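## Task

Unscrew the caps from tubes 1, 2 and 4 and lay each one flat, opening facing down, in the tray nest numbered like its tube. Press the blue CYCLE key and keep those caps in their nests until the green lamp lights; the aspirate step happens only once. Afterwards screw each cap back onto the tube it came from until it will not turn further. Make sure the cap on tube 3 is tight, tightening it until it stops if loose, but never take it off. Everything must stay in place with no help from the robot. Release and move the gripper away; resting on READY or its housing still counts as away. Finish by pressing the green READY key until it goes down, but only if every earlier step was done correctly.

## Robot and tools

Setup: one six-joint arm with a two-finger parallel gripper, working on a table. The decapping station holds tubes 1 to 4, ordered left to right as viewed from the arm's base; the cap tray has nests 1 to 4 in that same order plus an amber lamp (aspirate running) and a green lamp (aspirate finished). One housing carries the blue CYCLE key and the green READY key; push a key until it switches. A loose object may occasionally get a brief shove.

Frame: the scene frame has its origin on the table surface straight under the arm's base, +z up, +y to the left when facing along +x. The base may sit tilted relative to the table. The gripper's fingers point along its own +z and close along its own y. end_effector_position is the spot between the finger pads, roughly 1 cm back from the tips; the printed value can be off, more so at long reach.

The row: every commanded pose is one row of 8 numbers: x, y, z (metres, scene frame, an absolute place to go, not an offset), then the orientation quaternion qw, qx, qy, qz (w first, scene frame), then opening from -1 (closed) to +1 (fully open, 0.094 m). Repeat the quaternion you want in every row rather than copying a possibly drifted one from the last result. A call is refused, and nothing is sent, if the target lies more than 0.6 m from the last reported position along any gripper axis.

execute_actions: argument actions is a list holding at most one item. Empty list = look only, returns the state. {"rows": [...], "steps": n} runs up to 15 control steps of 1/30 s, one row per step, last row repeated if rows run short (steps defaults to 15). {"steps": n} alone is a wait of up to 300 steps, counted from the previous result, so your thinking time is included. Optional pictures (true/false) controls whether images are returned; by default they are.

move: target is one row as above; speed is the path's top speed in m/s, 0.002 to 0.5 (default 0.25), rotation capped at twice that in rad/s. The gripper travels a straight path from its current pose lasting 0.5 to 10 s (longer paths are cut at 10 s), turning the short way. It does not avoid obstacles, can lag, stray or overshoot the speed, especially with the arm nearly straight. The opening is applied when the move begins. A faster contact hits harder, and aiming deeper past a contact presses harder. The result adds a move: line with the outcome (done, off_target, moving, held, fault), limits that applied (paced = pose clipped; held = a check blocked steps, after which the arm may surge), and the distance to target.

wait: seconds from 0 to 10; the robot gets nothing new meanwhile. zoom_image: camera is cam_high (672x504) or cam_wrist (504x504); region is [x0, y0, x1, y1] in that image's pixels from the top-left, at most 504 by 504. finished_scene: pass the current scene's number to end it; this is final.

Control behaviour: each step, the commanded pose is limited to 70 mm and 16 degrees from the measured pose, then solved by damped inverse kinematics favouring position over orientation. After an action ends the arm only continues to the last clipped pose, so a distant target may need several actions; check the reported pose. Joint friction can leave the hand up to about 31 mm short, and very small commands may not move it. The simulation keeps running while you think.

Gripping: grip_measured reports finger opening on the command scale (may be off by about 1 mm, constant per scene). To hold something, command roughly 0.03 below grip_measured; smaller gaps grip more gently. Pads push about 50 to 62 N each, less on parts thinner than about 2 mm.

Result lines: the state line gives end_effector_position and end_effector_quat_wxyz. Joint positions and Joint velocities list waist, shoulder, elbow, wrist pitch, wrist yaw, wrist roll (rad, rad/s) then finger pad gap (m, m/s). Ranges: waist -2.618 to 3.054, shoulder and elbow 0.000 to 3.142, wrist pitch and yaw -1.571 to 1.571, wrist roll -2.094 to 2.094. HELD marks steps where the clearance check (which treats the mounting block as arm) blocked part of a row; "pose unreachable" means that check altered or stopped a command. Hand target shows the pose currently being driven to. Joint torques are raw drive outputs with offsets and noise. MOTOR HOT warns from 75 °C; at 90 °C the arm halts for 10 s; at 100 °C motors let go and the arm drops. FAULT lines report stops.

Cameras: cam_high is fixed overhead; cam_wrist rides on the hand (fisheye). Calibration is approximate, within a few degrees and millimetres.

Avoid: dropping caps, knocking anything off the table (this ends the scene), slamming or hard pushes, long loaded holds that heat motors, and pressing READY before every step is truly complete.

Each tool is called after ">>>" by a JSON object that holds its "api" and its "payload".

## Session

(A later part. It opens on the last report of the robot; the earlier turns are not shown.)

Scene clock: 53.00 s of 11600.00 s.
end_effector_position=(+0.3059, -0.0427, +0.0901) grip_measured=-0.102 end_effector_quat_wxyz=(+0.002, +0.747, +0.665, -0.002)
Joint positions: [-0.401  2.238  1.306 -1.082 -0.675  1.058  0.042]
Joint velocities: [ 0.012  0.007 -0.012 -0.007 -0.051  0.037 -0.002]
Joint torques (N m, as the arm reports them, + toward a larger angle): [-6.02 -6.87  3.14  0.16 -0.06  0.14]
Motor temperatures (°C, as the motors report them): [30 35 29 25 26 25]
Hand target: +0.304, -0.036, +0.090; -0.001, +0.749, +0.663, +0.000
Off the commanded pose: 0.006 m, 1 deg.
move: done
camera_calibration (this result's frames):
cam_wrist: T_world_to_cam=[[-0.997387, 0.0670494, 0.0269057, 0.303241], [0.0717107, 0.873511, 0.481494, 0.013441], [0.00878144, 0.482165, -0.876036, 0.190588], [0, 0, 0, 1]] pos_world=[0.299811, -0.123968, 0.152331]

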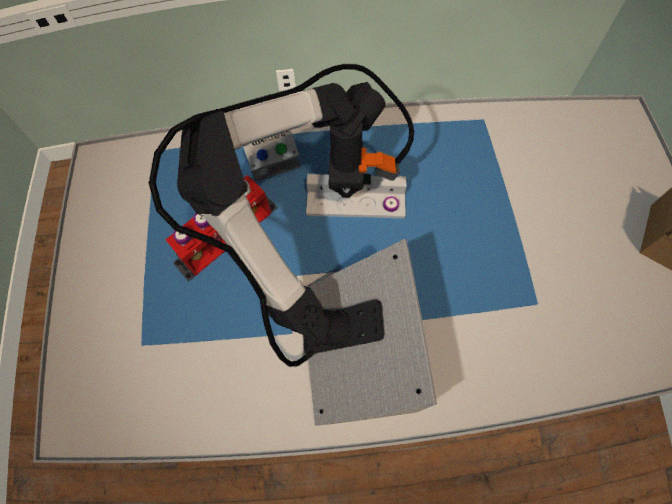

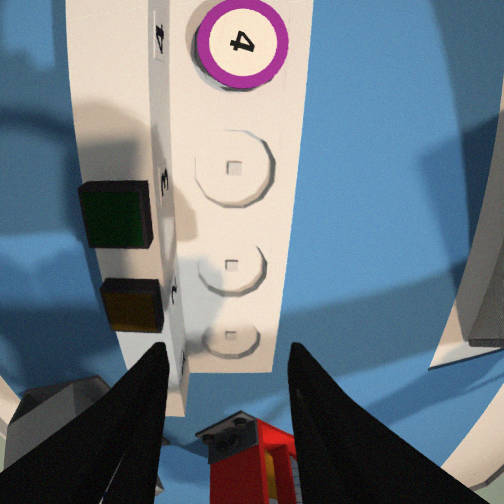

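>>> {"api": "move", "payload": {"target": [0.29,0.10,0.16,0,0.793,0.609,0,-0.1], "speed": 0.4}}

>>> {"api": "move", "payload": {"target": [0.241,0.262,0.152,0,0.793,0.609,0,-0.1], "speed": 0.3}}

Scene clock: 56.43 s of 11600.00 s.
end_effector_position=(+0.2897, +0.0976, +0.1602) grip_measured=-0.102 end_effector_quat_wxyz=(+0.007, +0.788, +0.615, -0.000)
Joint positions: [-0.284  1.839  1.379 -1.449 -0.72   1.338  0.042]
Joint velocities: [ 0.002  0.002 -0.012 -0.11   0.007 -0.051  0.   ]
Joint torques (N m, as the arm reports them, + toward a larger angle): [-5.44 -3.13  4.97  0.   -0.06  0.1 ]
Motor temperatures (°C, as the motors report them): [30 35 29 25 26 25]
Hand target: +0.289, +0.101, +0.160; -0.000, +0.793, +0.609, +0.001
Off the commanded pose: 0.002 m, 1 deg.
move: done
camera_calibration (this result's frames):
cam_wrist: T_world_to_cam=[[-0.980476, 0.196012, 0.0156577, 0.260082], [0.179477, 0.859541, 0.478515, -0.171108], [0.0803364, 0.471983, -0.87794, 0.165072], [0, 0, 0, 1]] pos_world=[0.272453, 0.018184, 0.222729]

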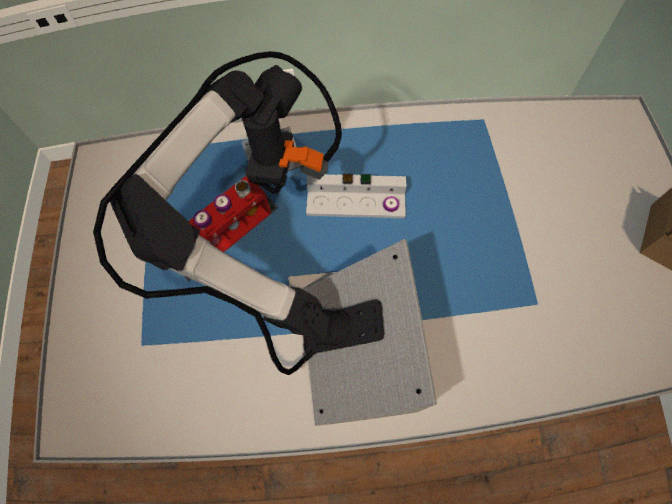

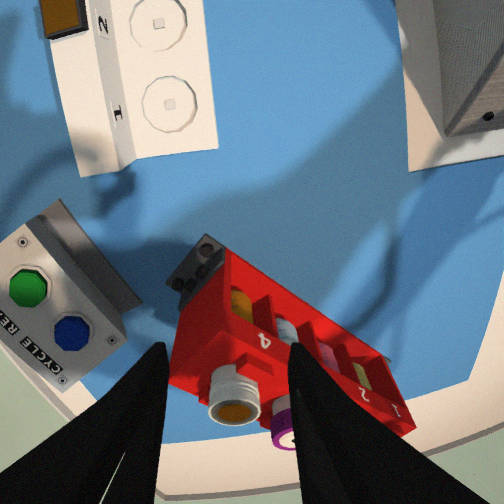

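Scene clock: 57.73 s of 11600.00 s.
end_effector_position=(+0.2415, +0.2583, +0.1500) grip_measured=-0.102 end_effector_quat_wxyz=(-0.003, +0.795, +0.607, -0.002)
Joint positions: [ 0.111  1.491  1.439 -1.505 -0.796  1.882  0.042]
Joint velocities: [ 0.002 -0.022  0.007  0.007 -0.022 -0.022  0.   ]
Joint torques (N m, as the arm reports them, + toward a larger angle): [-3.48 -3.96  4.54  0.07  0.01  0.1 ]
Motor temperatures (°C, as the motors report them): [30 35 29 25 26 25]
Hand target: +0.240, +0.263, +0.152; -0.002, +0.793, +0.609, +0.001
Off the commanded pose: 0.004 m, 1 deg.
move: done
camera_calibration (this result's frames):
cam_wrist: T_world_to_cam=[[-0.975597, 0.217059, 0.0330994, 0.172297], [0.20538, 0.848818, 0.487162, -0.300468], [0.0776475, 0.482072, -0.872684, 0.0813566], [0, 0, 0, 1]] pos_world=[0.223485, 0.178424, 0.211672]

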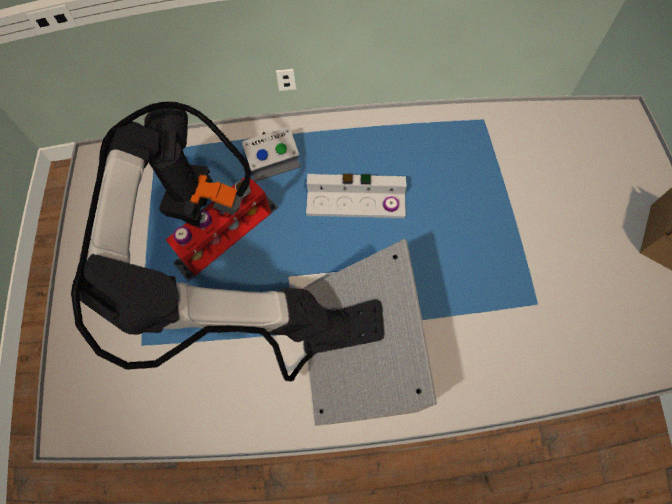

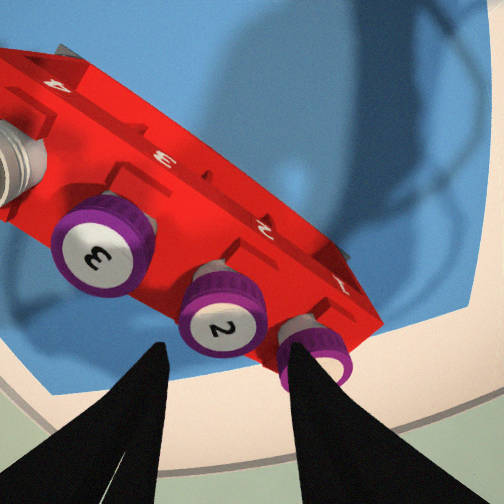

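>>> {"api": "move", "payload": {"target": [0.2435,0.260,0.122,0,0.793,0.609,0,-0.1], "speed": 0.06}}

Scene clock: 59.53 s of 11600.00 s.
end_effector_position=(+0.2452, +0.2599, +0.1234) grip_measured=-0.102 end_effector_quat_wxyz=(-0.005, +0.796, +0.606, -0.002)
Joint positions: [ 0.188  1.48   1.355 -1.358 -0.796  1.992  0.042]
Joint velocities: [-0.027 -0.007  0.017  0.051 -0.022 -0.037  0.001]
Joint torques (N m, as the arm reports them, + toward a larger angle): [-3.54 -4.92  2.8   0.24  0.06  0.09]
Motor temperatures (°C, as the motors report them): [30 35 29 25 26 25]
Hand target: +0.244, +0.260, +0.122; -0.001, +0.793, +0.609, -0.000
Off the commanded pose: 0.002 m, 1 deg.
move: done
camera_calibration (this result's frames):
cam_wrist: T_world_to_cam=[[-0.974916, 0.219497, 0.0368726, 0.175135], [0.209107, 0.84653, 0.489552, -0.290206], [0.0762416, 0.484983, -0.871194, 0.0565009], [0, 0, 0, 1]] pos_world=[0.227119, 0.179824, 0.184837]

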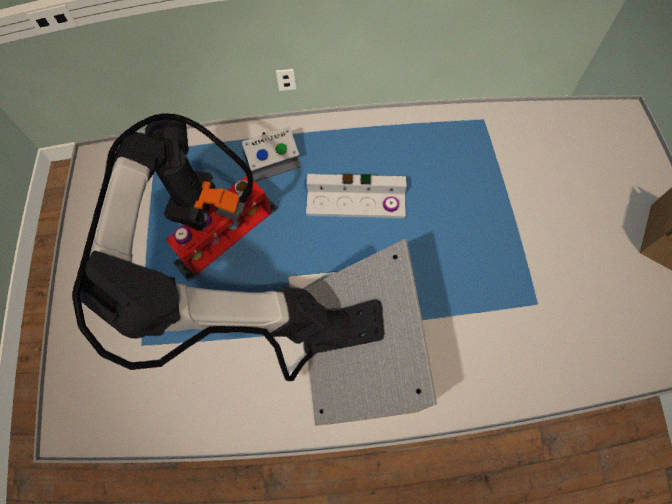

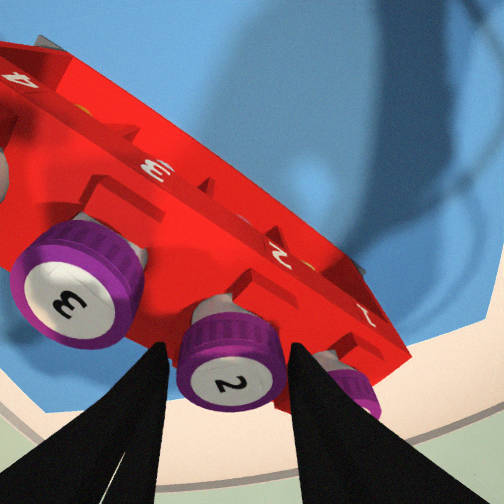

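>>> {"api": "execute_actions", "payload": {"actions": [{"rows":[[0.243,0.255,0.123,0,0.793,0.609,0,-0.1],[0.243,0.255,0.123,0,0.793,0.609,0,-0.1],[0.243,0.255,0.123,0,0.793,0.609,0,-0.1],[0.243,0.255,0.123,0,0.793,0.609,0,-0.1],[0.243,0.255,0.123,0,0.793,0.609,0,-0.1],[0.244,0.257,0.123,0,0.793,0.609,0,-0.36]],"steps":15}], "pictures": false}}

>>> {"api": "move", "payload": {"target": [0.244,0.258,0.1245,0,0,1,0,-0.36], "speed": 0.5}}

>>> {"api": "move", "payload": {"target": [0.244,0.258,0.126,0,-0.819,0.574,0,-0.36], "speed": 0.5}}

Scene clock: 61.87 s of 11600.00 s.
end_effector_position=(+0.2436, +0.2576, +0.1213) grip_measured=-0.319 end_effector_quat_wxyz=(-0.006, +0.797, +0.604, -0.005)
Joint positions: [ 0.188  1.479  1.343 -1.355 -0.796  1.99   0.032]
Joint velocities: [-0.017 -0.002  0.022 -0.095 -0.081 -0.037 -0.001]
Joint torques (N m, as the arm reports them, + toward a larger angle): [-4.52 -4.67  3.48  0.21  0.07  0.02]
Motor temperatures (°C, as the motors report them): [30 35 29 25 26 25]
Hand target: +0.244, +0.257, +0.123; +0.000, +0.793, +0.609, +0.000
Off the commanded pose: 0.002 m, 1 deg.
Steps of this call (steps 1 to 55: nothing new was sent; steps 56 to 70: all 15 steps of this action). Readings (end_effector_position):
56: (+0.2455, +0.2597, +0.1231)
57: (+0.2450, +0.2591, +0.1226)
59: (+0.2440, +0.2579, +0.1216)
63: (+0.2436, +0.2576, +0.1213)
70: the state above

Scene clock: 64.70 s of 11600.00 s.
end_effector_position=(+0.2439, +0.2577, +0.1222) grip_measured=-0.319 end_effector_quat_wxyz=(-0.004, +0.024, +1.000, -0.000)
Joint positions: [ 0.188  1.474  1.343 -1.352 -0.79   0.199  0.032]
Joint velocities: [-0.027  0.007 -0.002 -0.007  0.066 -0.081 -0.001]
Joint torques (N m, as the arm reports them, + toward a larger angle): [-4.77 -4.39  4.05  0.19 -0.01 -0.33]
Motor temperatures (°C, as the motors report them): [30 35 29 25 26 25]
Hand target: +0.244, +0.258, +0.124; +0.000, +0.000, +1.000, -0.000
Off the commanded pose: 0.002 m, 3 deg.
move: off_target
camera_calibration (this result's frames):
cam_wrist: T_world_to_cam=[[0.00137161, -0.999648, 0.0264937, 0.251675], [-0.869196, 0.0119085, 0.494324, 0.18994], [-0.494466, -0.0237062, -0.868874, 0.326638], [0, 0, 0, 1]] pos_world=[0.326261, 0.257068, 0.183247]

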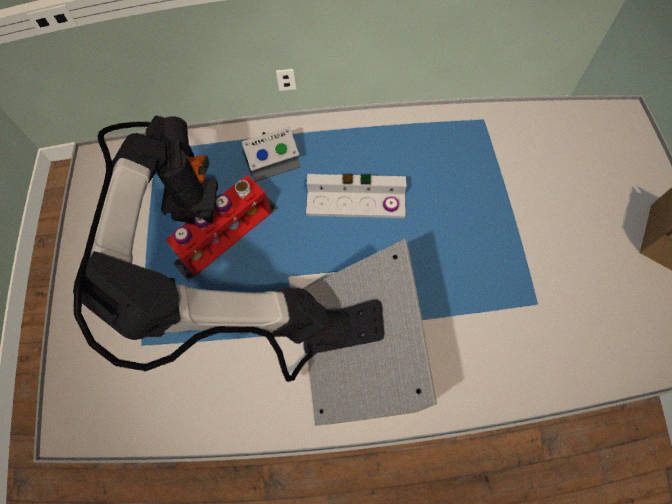

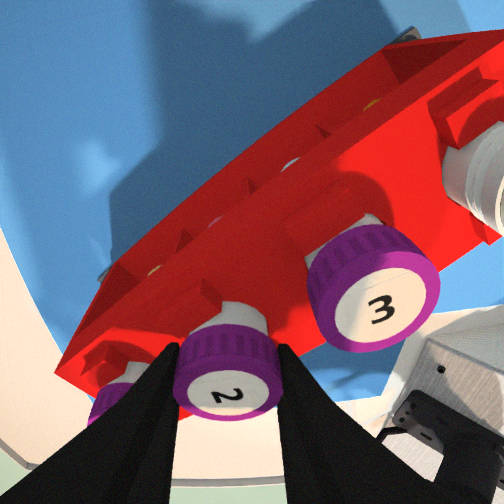

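Scene clock: 67.47 s of 11600.00 s.
end_effector_position=(+0.2436, +0.2583, +0.1236) grip_measured=-0.321 end_effector_quat_wxyz=(+0.003, +0.802, -0.597, +0.003)
Joint positions: [ 0.191  1.463  1.343 -1.346 -0.78  -1.696  0.032]
Joint velocities: [-0.007 -0.002  0.002 -0.022  0.037 -0.066  0.001]
Joint torques (N m, as the arm reports them, + toward a larger angle): [-5.33 -3.58  4.32  0.   -0.11 -0.49]
Motor temperatures (°C, as the motors report them): [30 35 29 25 26 25]
Hand target: +0.244, +0.258, +0.126; -0.000, +0.818, -0.575, +0.002
Off the commanded pose: 0.002 m, 3 deg.
move: off_target
camera_calibration (this result's frames):
cam_wrist: T_world_to_cam=[[0.94257, 0.333035, 0.0255046, -0.321157], [0.277653, -0.823689, 0.494414, 0.125515], [0.185665, -0.458938, -0.868852, 0.274448], [0, 0, 0, 1]] pos_world=[0.216907, 0.336296, 0.184589]

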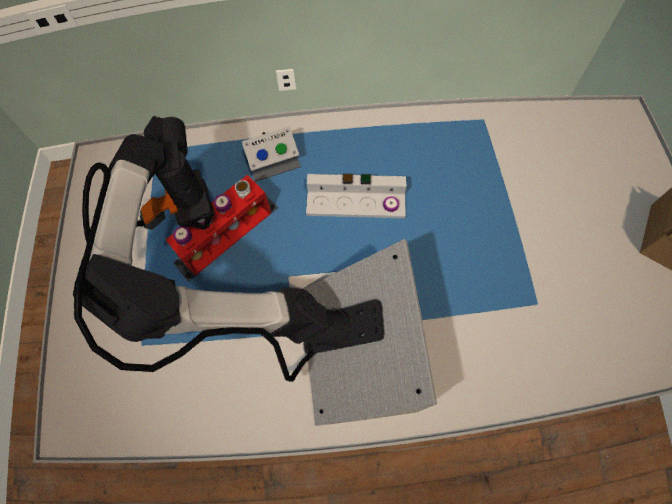

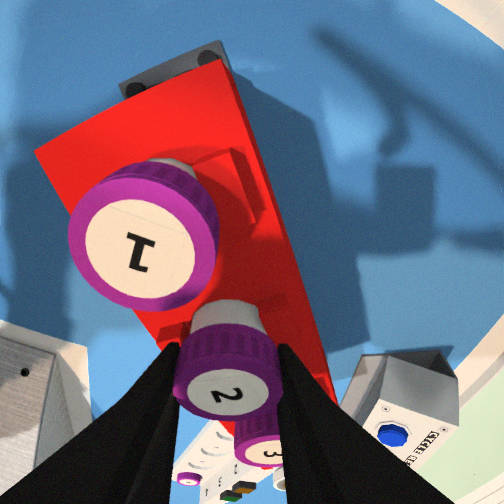

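Regrip slightly higher.

>>> {"api": "execute_actions", "payload": {"actions": [{"rows":[[0.244,0.258,0.126,0,-0.802,0.597,0,-0.15]],"steps":8}], "pictures": false}}

>>> {"api": "move", "payload": {"target": [0.244,0.258,0.129,0,0.515,0.857,0,-0.15], "speed": 0.5}}

>>> {"api": "execute_actions", "payload": {"actions": [{"rows":[[0.244,0.258,0.128,0,0.515,0.857,0,-0.36]],"steps":10}], "pictures": false}}

>>> {"api": "move", "payload": {"target": [0.244,0.258,0.130,0,-0.819,0.574,0,-0.36], "speed": 0.5}}

>>> {"api": "move", "payload": {"target": [0.244,0.258,0.141,0,-0.819,0.574,0,-0.36], "speed": 0.03}}

Scene clock: 69.50 s of 11600.00 s.
end_effector_position=(+0.2438, +0.2581, +0.1239) grip_measured=-0.152 end_effector_quat_wxyz=(+0.002, +0.804, -0.595, +0.004)
Joint positions: [ 0.19   1.463  1.343 -1.347 -0.78  -1.704  0.04 ]
Joint velocities: [ 0.002 -0.017 -0.002  0.007  0.007 -0.007  0.   ]
Joint torques (N m, as the arm reports them, + toward a larger angle): [-5.1  -3.53  4.41 -0.01 -0.14 -0.05]
Motor temperatures (°C, as the motors report them): [30 34 29 25 26 25]
Hand target: +0.244, +0.258, +0.126; -0.000, +0.802, -0.597, +0.000
Off the commanded pose: 0.002 m, 1 deg.
Steps of this call (steps 1 to 53: nothing new was sent; steps 54 to 61: all 8 steps of this action). Readings (end_effector_position):
54: (+0.2437, +0.2583, +0.1236)
55: (+0.2437, +0.2583, +0.1238)
57: (+0.2438, +0.2582, +0.1238)
61: the state above

Scene clock: 73.43 s of 11600.00 s.
end_effector_position=(+0.2402, +0.2577, +0.1260) grip_measured=-0.152 end_effector_quat_wxyz=(-0.005, +0.509, +0.861, -0.001)
Joint positions: [ 0.178  1.463  1.343 -1.373 -0.795  1.205  0.04 ]
Joint velocities: [ 0.007 -0.002 -0.007 -0.022  0.007 -0.022 -0.   ]
Joint torques (N m, as the arm reports them, + toward a larger angle): [-4.88 -3.2   5.26  0.07  0.04  0.14]
Motor temperatures (°C, as the motors report them): [30 34 29 25 26 25]
Hand target: +0.244, +0.258, +0.129; +0.000, +0.515, +0.857, +0.000
Off the commanded pose: 0.005 m, 1 deg.
move: done
camera_calibration (this result's frames):
cam_wrist: T_world_to_cam=[[-0.851294, -0.523696, 0.0322673, 0.333046], [-0.442063, 0.749003, 0.493533, -0.107612], [-0.28263, 0.405877, -0.869128, 0.166532], [0, 0, 0, 1]] pos_world=[0.283016, 0.187426, 0.187101]

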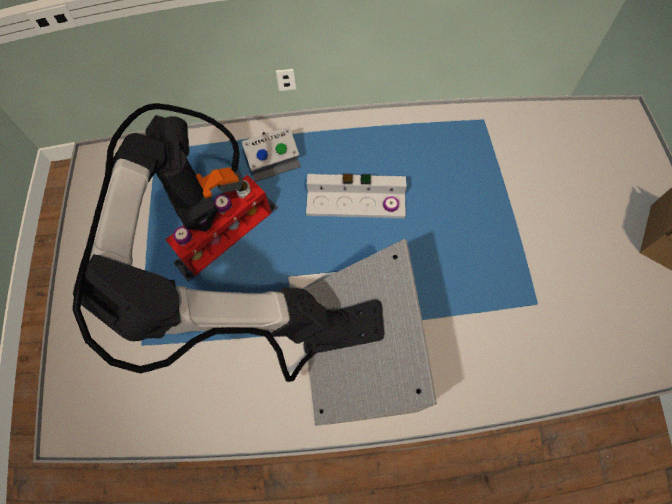

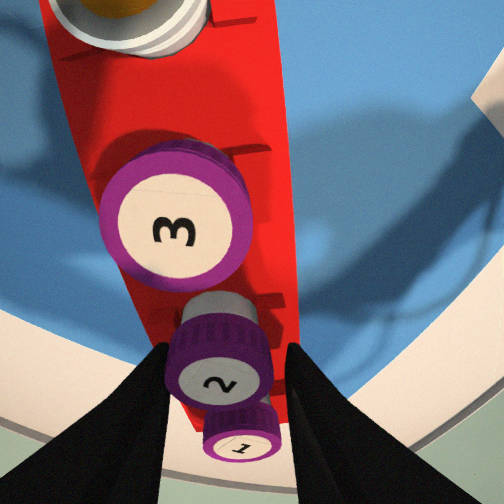

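Scene clock: 73.77 s of 11600.00 s.
end_effector_position=(+0.2428, +0.2591, +0.1262) grip_measured=-0.324 end_effector_quat_wxyz=(-0.002, +0.507, +0.862, +0.004)
Joint positions: [ 0.178  1.464  1.345 -1.36  -0.799  1.21   0.032]
Joint velocities: [-0.002 -0.007 -0.007  0.022  0.022 -0.066  0.001]
Joint torques (N m, as the arm reports them, + toward a larger angle): [-4.67 -3.39  4.93  0.01  0.09  0.1 ]
Motor temperatures (°C, as the motors report them): [30 34 29 25 26 25]
Hand target: +0.244, +0.258, +0.128; -0.000, +0.515, +0.857, +0.000
Off the commanded pose: 0.002 m, 1 deg.
Steps of this call (steps 1 to 10: all 10 steps of this action). Readings (end_effector_position):
1: (+0.2419, +0.2587, +0.1260)
2: (+0.2428, +0.2591, +0.1262)
4: (+0.2428, +0.2591, +0.1262)
8: (+0.2428, +0.2591, +0.1262)
10: the state above

Scene clock: 77.77 s of 11600.00 s.
end_effector_position=(+0.2435, +0.2570, +0.1271) grip_measured=-0.325 end_effector_quat_wxyz=(+0.000, +0.819, -0.573, +0.003)
Joint positions: [ 0.175  1.464  1.347 -1.363 -0.786 -1.775  0.032]
Joint velocities: [ 0.002 -0.007  0.022  0.037 -0.11  -0.007  0.   ]
Joint torques (N m, as the arm reports them, + toward a larger angle): [-4.87 -3.24  5.29 -0.09 -0.12 -0.02]
Motor temperatures (°C, as the motors report them): [30 34 29 25 26 25]
Hand target: +0.244, +0.258, +0.130; -0.000, +0.819, -0.574, +0.000
Off the commanded pose: 0.003 m, 0 deg.
move: done
camera_calibration (this result's frames):
cam_wrist: T_world_to_cam=[[0.921435, 0.387472, 0.0286855, -0.329935], [0.324722, -0.808542, 0.49073, 0.107743], [0.213337, -0.442861, -0.870839, 0.266318], [0, 0, 0, 1]] pos_world=[0.212212, 0.332897, 0.188512]

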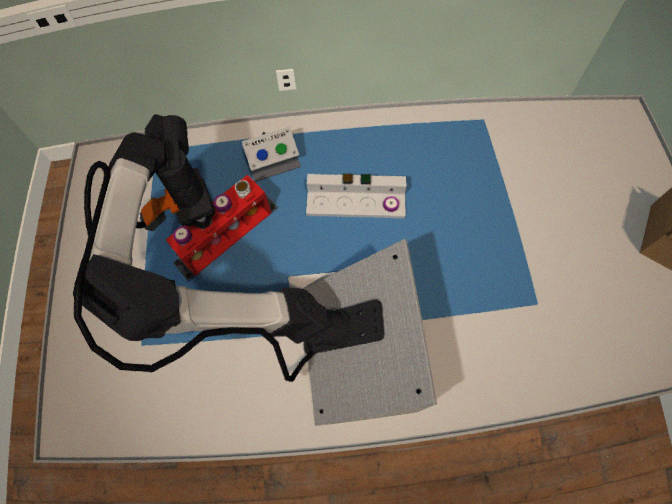

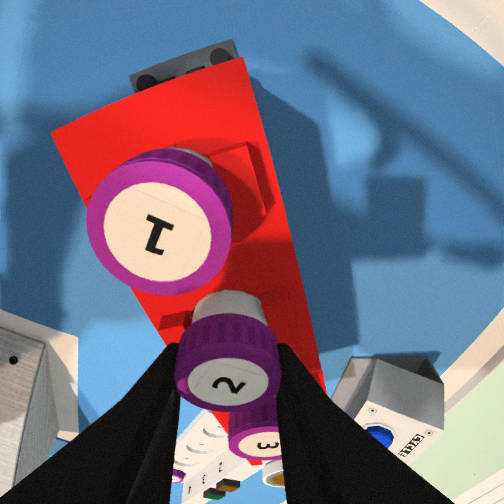

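Scene clock: 78.63 s of 11600.00 s.
end_effector_position=(+0.2416, +0.2586, +0.1394) grip_measured=-0.325 end_effector_quat_wxyz=(+0.000, +0.822, -0.570, +0.005)
Joint positions: [ 0.146  1.464  1.388 -1.427 -0.785 -1.821  0.032]
Joint velocities: [ 0.002  0.002 -0.032 -0.007 -0.051  0.081  0.   ]
Joint torques (N m, as the arm reports them, + toward a larger angle): [-5.2  -2.26  5.19 -0.02 -0.12 -0.02]
Motor temperatures (°C, as the motors report them): [30 34 29 25 26 25]
Hand target: +0.244, +0.258, +0.141; -0.000, +0.819, -0.574, +0.000
Off the commanded pose: 0.003 m, 1 deg.
move: done
camera_calibration (this result's frames):
cam_wrist: T_world_to_cam=[[0.917609, 0.396223, 0.0316377, -0.330867], [0.330207, -0.804184, 0.494219, 0.100725], [0.221263, -0.443052, -0.868762, 0.276033], [0, 0, 0, 1]] pos_world=[0.20927, 0.334396, 0.200495]

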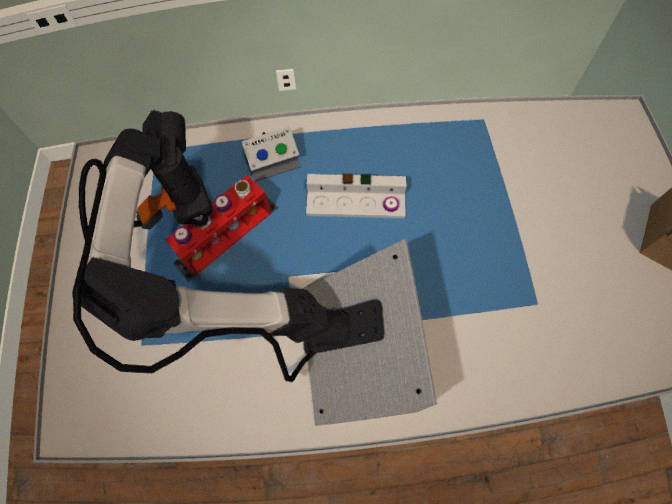

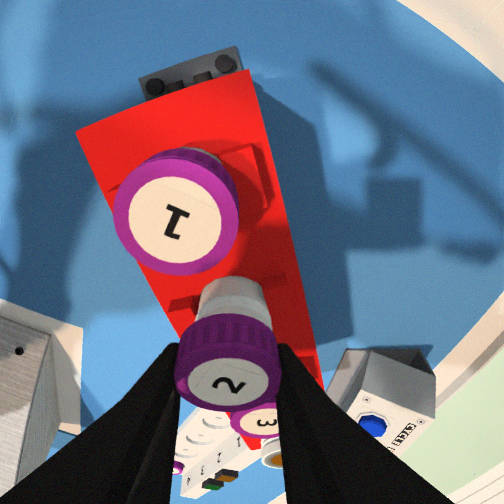

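>>> {"api": "move", "payload": {"target": [0.246,0.254,0.16,0,-0.707,0.707,0,-0.36], "speed": 0.2}}

>>> {"api": "move", "payload": {"target": [0.285,0.09,0.155,0,0.061,0.998,0,-0.36], "speed": 0.5}}

>>> {"api": "move", "payload": {"target": [0.304,-0.043,0.068,0,0.061,0.998,0,-0.36], "speed": 0.25}}

Scene clock: 83.23 s of 11600.00 s.
end_effector_position=(+0.2436, +0.2537, +0.1576) grip_measured=-0.325 end_effector_quat_wxyz=(+0.002, +0.717, -0.697, +0.004)
Joint positions: [ 0.081  1.499  1.459 -1.534 -0.785 -1.587  0.032]
Joint velocities: [-0.007 -0.027  0.012  0.051  0.095 -0.081  0.   ]
Joint torques (N m, as the arm reports them, + toward a larger angle): [-5.27 -2.3   5.17 -0.02 -0.17  0.06]
Motor temperatures (°C, as the motors report them): [30 34 30 25 26 25]
Hand target: +0.246, +0.254, +0.160; -0.000, +0.707, -0.707, +0.000
Off the commanded pose: 0.003 m, 2 deg.
move: done
camera_calibration (this result's frames):
cam_wrist: T_world_to_cam=[[0.996591, 0.0769354, 0.0297968, -0.26933], [0.0522173, -0.867794, 0.494174, 0.171018], [0.0638769, -0.490933, -0.868852, 0.33974], [0, 0, 0, 1]] pos_world=[0.23778, 0.335919, 0.218697]

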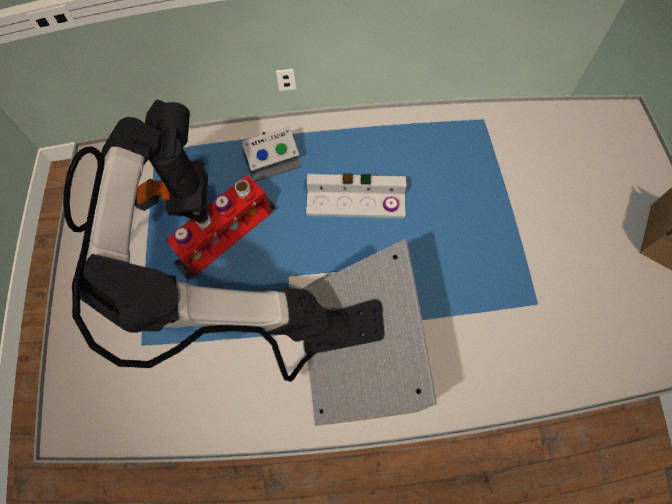

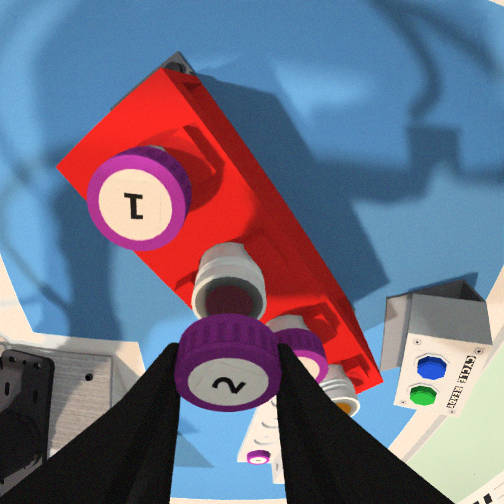

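Scene clock: 85.63 s of 11600.00 s.
end_effector_position=(+0.2850, +0.0957, +0.1564) grip_measured=-0.325 end_effector_quat_wxyz=(-0.000, +0.053, +0.999, +0.004)
Joint positions: [-0.29   1.843  1.355 -1.449 -0.73  -0.395  0.032]
Joint velocities: [-0.032 -0.007 -0.027 -0.066 -0.066  0.051 -0.   ]
Joint torques (N m, as the arm reports them, + toward a larger angle): [-6.56 -2.92  3.77  0.4   0.03  0.07]
Motor temperatures (°C, as the motors report them): [30 34 29 25 26 25]
Hand target: +0.286, +0.089, +0.155; +0.000, +0.061, +0.998, -0.001
Off the commanded pose: 0.006 m, 1 deg.
move: done
camera_calibration (this result's frames):
cam_wrist: T_world_to_cam=[[-0.0572859, -0.998179, 0.0188905, 0.106542], [-0.870983, 0.0592163, 0.487732, 0.207799], [-0.487963, 0.0114869, -0.872789, 0.368239], [0, 0, 0, 1]] pos_world=[0.36678, 0.0898127, 0.218032]

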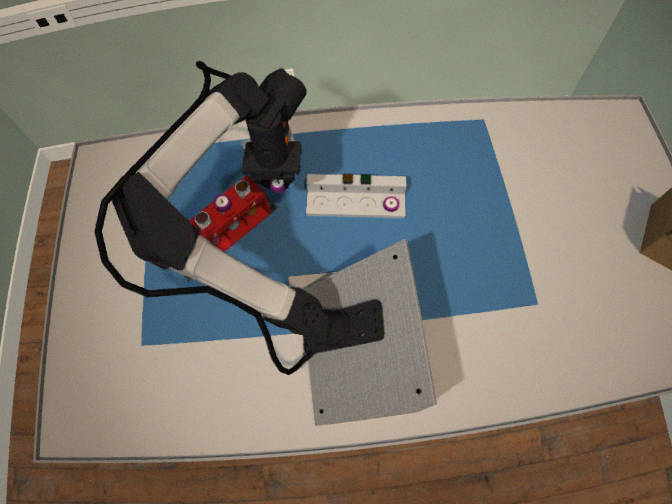

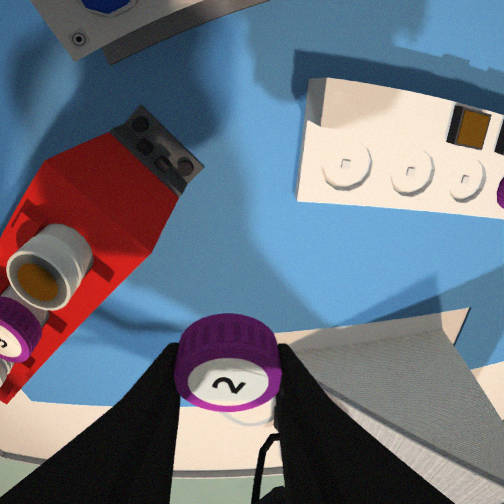

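Scene clock: 86.90 s of 11600.00 s.
end_effector_position=(+0.3020, -0.0386, +0.0662) grip_measured=-0.325 end_effector_quat_wxyz=(-0.007, +0.069, +0.998, +0.006)
Joint positions: [-0.357  2.251  1.246 -1.004 -0.702 -0.458  0.032]
Joint velocities: [ 0.012 -0.017 -0.017 -0.007 -0.007  0.066 -0.   ]
Joint torques (N m, as the arm reports them, + toward a larger angle): [-7.59 -5.53  4.36  0.35 -0.02 -0.03]
Motor temperatures (°C, as the motors report them): [30 34 29 25 26 25]
Hand target: +0.305, -0.044, +0.068; -0.000, +0.061, +0.998, -0.000
Off the commanded pose: 0.005 m, 1 deg.
move: done
camera_calibration (this result's frames):
cam_wrist: T_world_to_cam=[[-0.0884622, -0.995977, 0.0142912, -0.0150273], [-0.861875, 0.0837281, 0.50016, 0.271902], [-0.499345, 0.0319281, -0.865815, 0.303105], [0, 0, 0, 1]] pos_world=[0.38437, -0.0474103, 0.126653]

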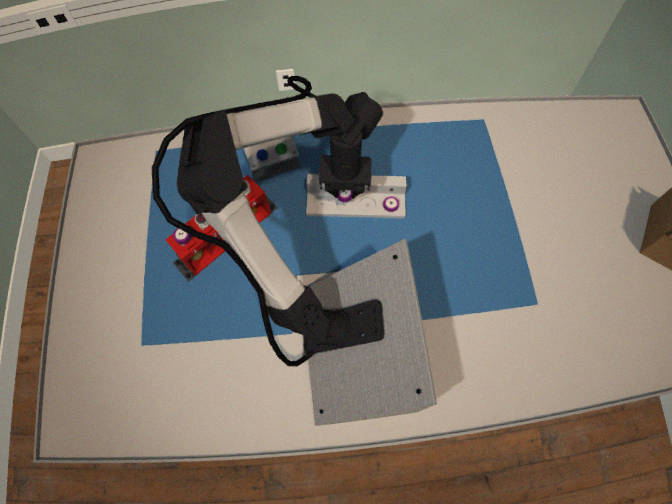

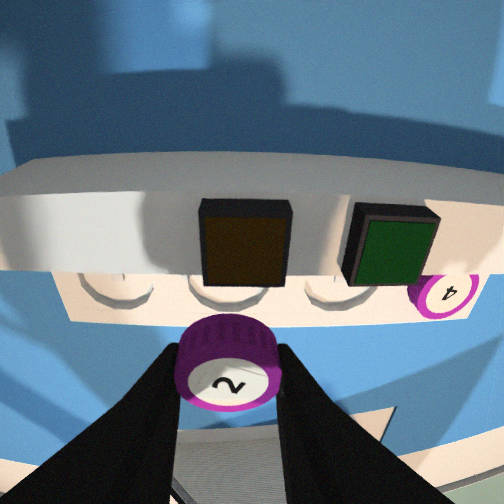

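>>> {"api": "move", "payload": {"target": [0.306,-0.0385,0.040,0,0.061,0.998,0,-0.36], "speed": 0.06}}

Scene clock: 88.77 s of 11600.00 s.
end_effector_position=(+0.3089, -0.0386, +0.0463) grip_measured=-0.325 end_effector_quat_wxyz=(+0.002, +0.056, +0.998, -0.006)
Joint positions: [-0.305  2.251  1.197 -0.878 -0.71  -0.397  0.032]
Joint velocities: [ 0.012  0.022 -0.017  0.007 -0.051 -0.007 -0.001]
Joint torques (N m, as the arm reports them, + toward a larger angle): [-6.33 -5.12  2.82  0.4  -0.13  0.11]
Motor temperatures (°C, as the motors report them): [30 34 29 25 26 25]
Hand target: +0.306, -0.038, +0.040; -0.000, +0.061, +0.998, +0.000
Off the commanded pose: 0.007 m, 1 deg.
move: done
camera_calibration (this result's frames):
cam_wrist: T_world_to_cam=[[-0.0633061, -0.997266, 0.0381164, -0.0229716], [-0.872357, 0.0738475, 0.483259, 0.291401], [-0.484752, -0.00265787, -0.874647, 0.283854], [0, 0, 0, 1]] pos_world=[0.39035, -0.0436735, 0.108326]

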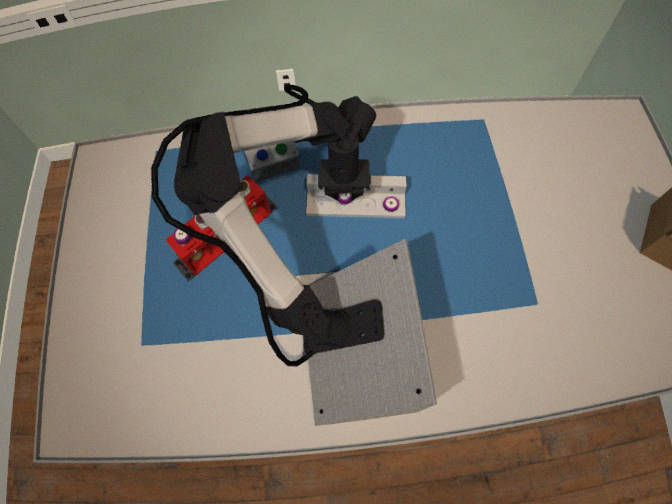

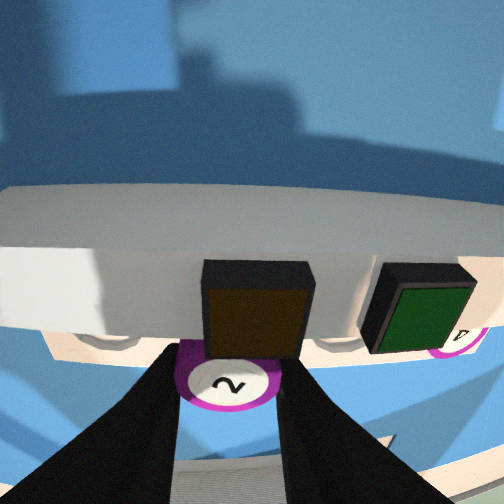

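>>> {"api": "move", "payload": {"target": [0.3035,-0.0385,0.020,0,0.061,0.998,0,-0.36], "speed": 0.03}}

Scene clock: 91.00 s of 11600.00 s.
end_effector_position=(+0.3066, -0.0377, +0.0284) grip_measured=-0.325 end_effector_quat_wxyz=(+0.002, +0.058, +0.998, -0.006)
Joint positions: [-0.27   2.26   1.148 -0.791 -0.722 -0.349  0.032]
Joint velocities: [-0.002  0.002 -0.002  0.066  0.007  0.022  0.001]
Joint torques (N m, as the arm reports them, + toward a larger angle): [-6.06 -4.58  2.42  0.51 -0.13  0.12]
Motor temperatures (°C, as the motors report them): [30 34 29 25 26 25]
Hand target: +0.304, -0.038, +0.020; -0.001, +0.061, +0.998, +0.000
Off the commanded pose: 0.009 m, 1 deg.
move: done
camera_calibration (this result's frames):
cam_wrist: T_world_to_cam=[[-0.0668158, -0.997039, 0.0380528, -0.0204745], [-0.872395, 0.0768861, 0.482717, 0.298096], [-0.484213, -0.000943951, -0.874949, 0.267015], [0, 0, 0, 1]] pos_world=[0.387982, -0.0430813, 0.0905077]

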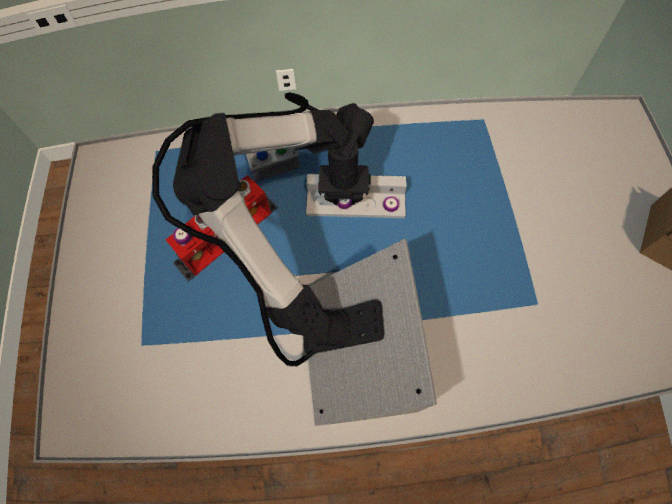

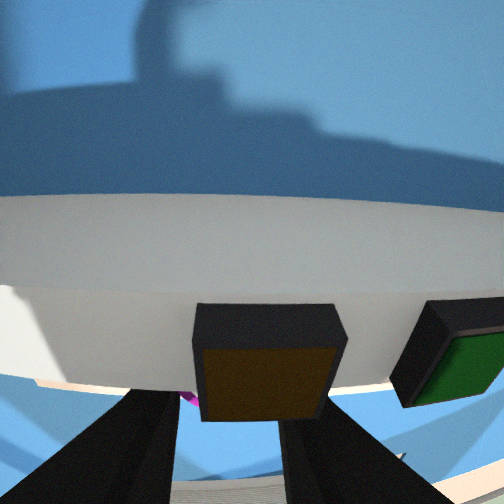

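>>> {"api": "execute_actions", "payload": {"actions": [{"rows":[[0.3065,-0.038,0.026,0,0.061,0.998,0,-0.1]],"steps":9}], "pictures": false}}

>>> {"api": "move", "payload": {"target": [0.3065,-0.038,0.08,0,0.061,0.998,0,-0.1], "speed": 0.15}}

>>> {"api": "move", "payload": {"target": [0.28,0.08,0.16,0,0.707,0.707,0,-0.1], "speed": 0.5}}

>>> {"api": "move", "payload": {"target": [0.212,0.303,0.153,0,0.707,0.707,0,-0.1], "speed": 0.3}}

Scene clock: 92.43 s of 11600.00 s.
end_effector_position=(+0.3066, -0.0376, +0.0284) grip_measured=-0.102 end_effector_quat_wxyz=(+0.002, +0.059, +0.998, -0.006)
Joint positions: [-0.27   2.26   1.148 -0.791 -0.722 -0.347  0.042]
Joint velocities: [-0.002  0.002 -0.007 -0.066 -0.037 -0.007 -0.   ]
Joint torques (N m, as the arm reports them, + toward a larger angle): [-6.84 -4.97  4.13  0.2  -0.11  0.04]
Motor temperatures (°C, as the motors report them): [30 34 29 25 26 25]
Hand target: +0.307, -0.038, +0.026; +0.000, +0.061, +0.998, +0.000
Off the commanded pose: 0.002 m, 1 deg.
Steps of this call (steps 1 to 34: nothing new was sent; steps 35 to 43: all 9 steps of this action). Readings (end_effector_position):
35: (+0.3066, -0.0376, +0.0284)
36: (+0.3066, -0.0376, +0.0284)
38: (+0.3066, -0.0376, +0.0284)
42: (+0.3066, -0.0376, +0.0284)
43: the state above

Scene clock: 93.70 s of 11600.00 s.
end_effector_position=(+0.3040, -0.0378, +0.0738) grip_measured=-0.102 end_effector_quat_wxyz=(-0.002, +0.066, +0.998, +0.006)
Joint positions: [-0.369  2.239  1.258 -1.023 -0.701 -0.469  0.042]
Joint velocities: [ 0.002 -0.017 -0.002 -0.007  0.037  0.022  0.   ]
Joint torques (N m, as the arm reports them, + toward a larger angle): [-7.46 -6.24  5.44  0.    0.03 -0.04]
Motor temperatures (°C, as the motors report them): [30 34 29 25 26 25]
Hand target: +0.306, -0.038, +0.080; +0.000, +0.061, +0.998, -0.001
Off the commanded pose: 0.007 m, 1 deg.
move: done
camera_calibration (this result's frames):
cam_wrist: T_world_to_cam=[[-0.0829722, -0.996432, 0.0154289, -0.0159014], [-0.868178, 0.0798764, 0.489783, 0.272304], [-0.489268, 0.0272433, -0.871708, 0.307878], [0, 0, 0, 1]] pos_world=[0.385723, -0.0459829, 0.135255]

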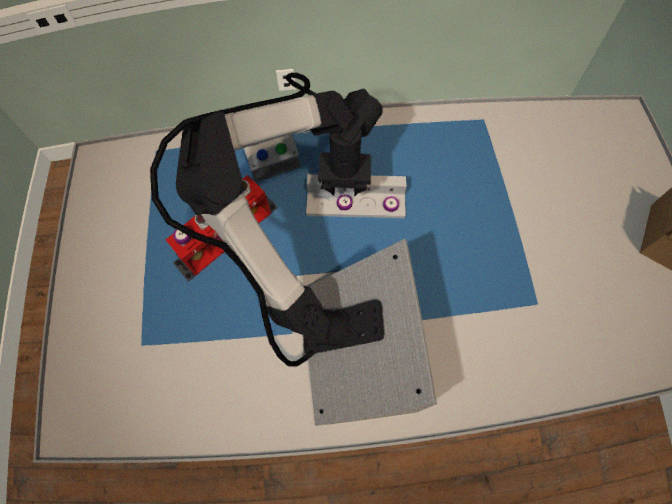

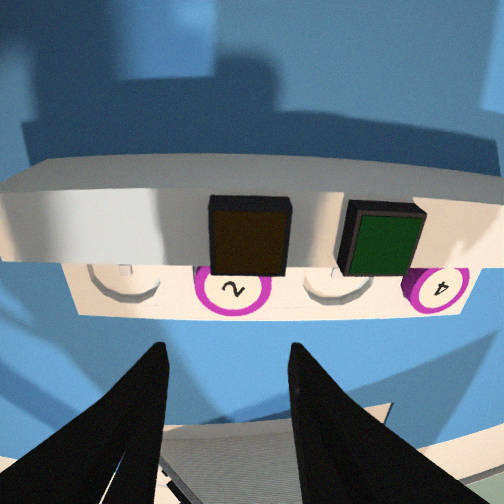

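Scene clock: 95.93 s of 11600.00 s.
end_effector_position=(+0.2778, +0.0738, +0.1566) grip_measured=-0.102 end_effector_quat_wxyz=(-0.002, +0.709, +0.706, -0.001)
Joint positions: [-0.343  1.868  1.323 -1.435 -0.703  1.008  0.042]
Joint velocities: [ 0.007 -0.012 -0.002 -0.007  0.081  0.066  0.001]
Joint torques (N m, as the arm reports them, + toward a larger angle): [-4.91 -4.41  5.47 -0.02 -0.03  0.08]
Motor temperatures (°C, as the motors report them): [30 34 29 25 26 25]
Hand target: +0.279, +0.081, +0.160; -0.000, +0.707, +0.707, +0.000
Off the commanded pose: 0.007 m, 0 deg.
move: done
camera_calibration (this result's frames):
cam_wrist: T_world_to_cam=[[-0.998536, -0.0443546, 0.0309476, 0.273534], [-0.0235894, 0.872092, 0.488773, -0.0929239], [-0.0486685, 0.487328, -0.871862, 0.207834], [0, 0, 0, 1]] pos_world=[0.281057, -0.00811265, 0.218156]

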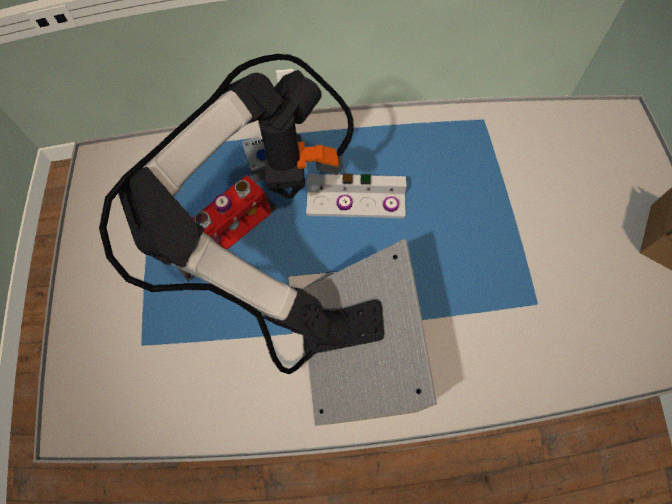

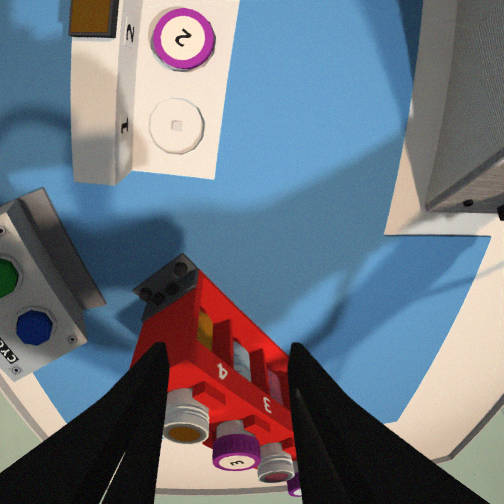

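Scene clock: 97.50 s of 11600.00 s.
end_effector_position=(+0.2097, +0.3011, +0.1504) grip_measured=-0.102 end_effector_quat_wxyz=(-0.011, +0.714, +0.700, -0.004)
Joint positions: [ 0.245  1.393  1.475 -1.524 -0.796  1.811  0.042]
Joint velocities: [ 0.012 -0.012  0.002 -0.007 -0.007  0.037  0.   ]
Joint torques (N m, as the arm reports them, + toward a larger angle): [-2.89 -4.41  4.7   0.23  0.1   0.1 ]
Motor temperatures (°C, as the motors report them): [30 34 29 25 26 25]
Hand target: +0.211, +0.305, +0.153; -0.002, +0.707, +0.707, +0.001
Off the commanded pose: 0.004 m, 2 deg.
move: done
camera_calibration (this result's frames):
cam_wrist: T_world_to_cam=[[-0.998411, -0.0291445, 0.0482347, 0.208609], [-0.00139258, 0.868391, 0.495877, -0.294275], [-0.0563387, 0.495022, -0.867052, 0.0869166], [0, 0, 0, 1]] pos_world=[0.212765, 0.2186, 0.211224]

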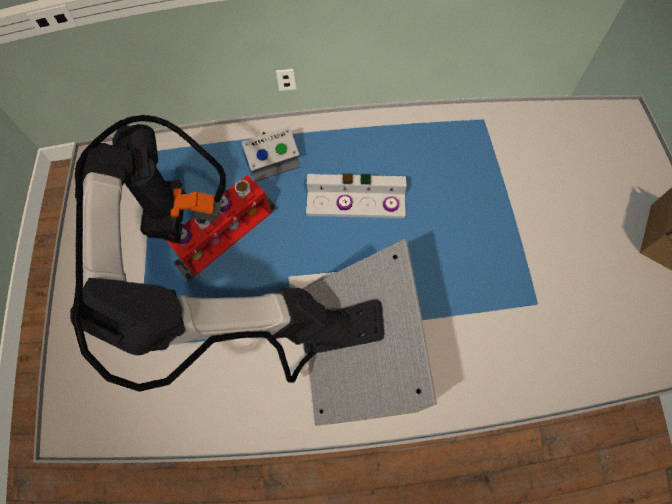

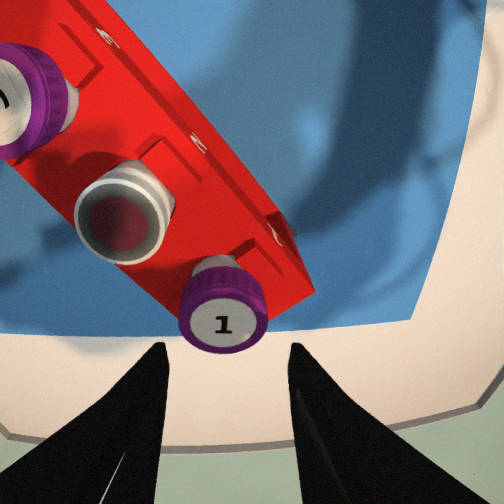

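Cap1 ≈ (0.212, 0.2995).

>>> {"api": "move", "payload": {"target": [0.2105,0.2995,0.122,0,0.707,0.707,0,-0.1], "speed": 0.06}}

Scene clock: 99.77 s of 11600.00 s.
end_effector_position=(+0.2124, +0.3000, +0.1231) grip_measured=-0.102 end_effector_quat_wxyz=(-0.007, +0.711, +0.704, -0.002)
Joint positions: [ 0.328  1.363  1.367 -1.351 -0.776  1.926  0.042]
Joint velocities: [-0.012 -0.017 -0.017  0.007 -0.037  0.066  0.   ]
Joint torques (N m, as the arm reports them, + toward a larger angle): [-2.74 -5.26  2.9   0.29  0.11  0.1 ]
Motor temperatures (°C, as the motors report them): [30 34 29 25 26 25]
Hand target: +0.211, +0.300, +0.122; -0.000, +0.707, +0.707, -0.000
Off the commanded pose: 0.002 m, 1 deg.
move: done
camera_calibration (this result's frames):
cam_wrist: T_world_to_cam=[[-0.998527, -0.0384843, 0.0382473, 0.216627], [-0.0146643, 0.870103, 0.492652, -0.277127], [-0.0522384, 0.491365, -0.869386, 0.0644423], [0, 0, 0, 1]] pos_world=[0.215611, 0.217801, 0.184267]

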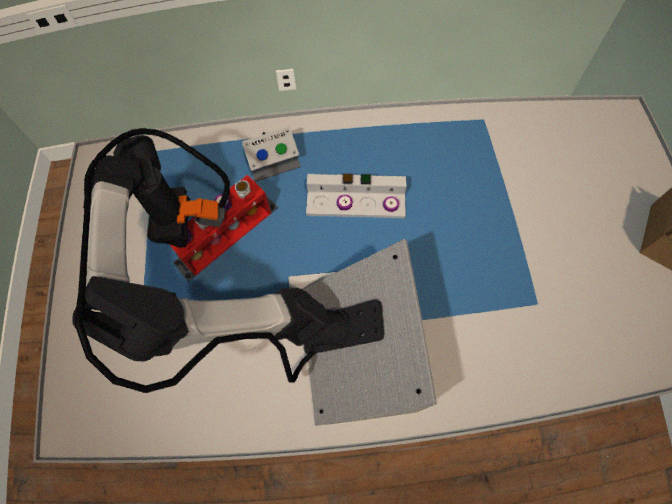

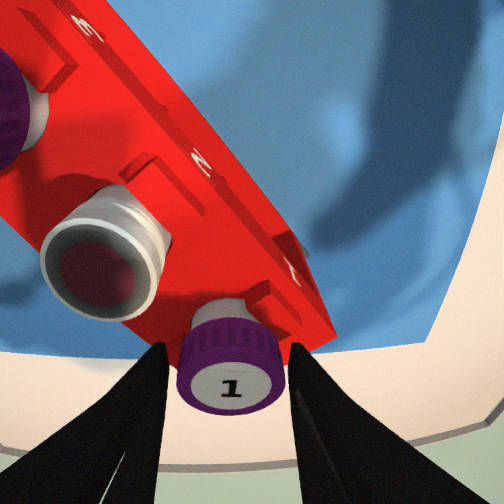

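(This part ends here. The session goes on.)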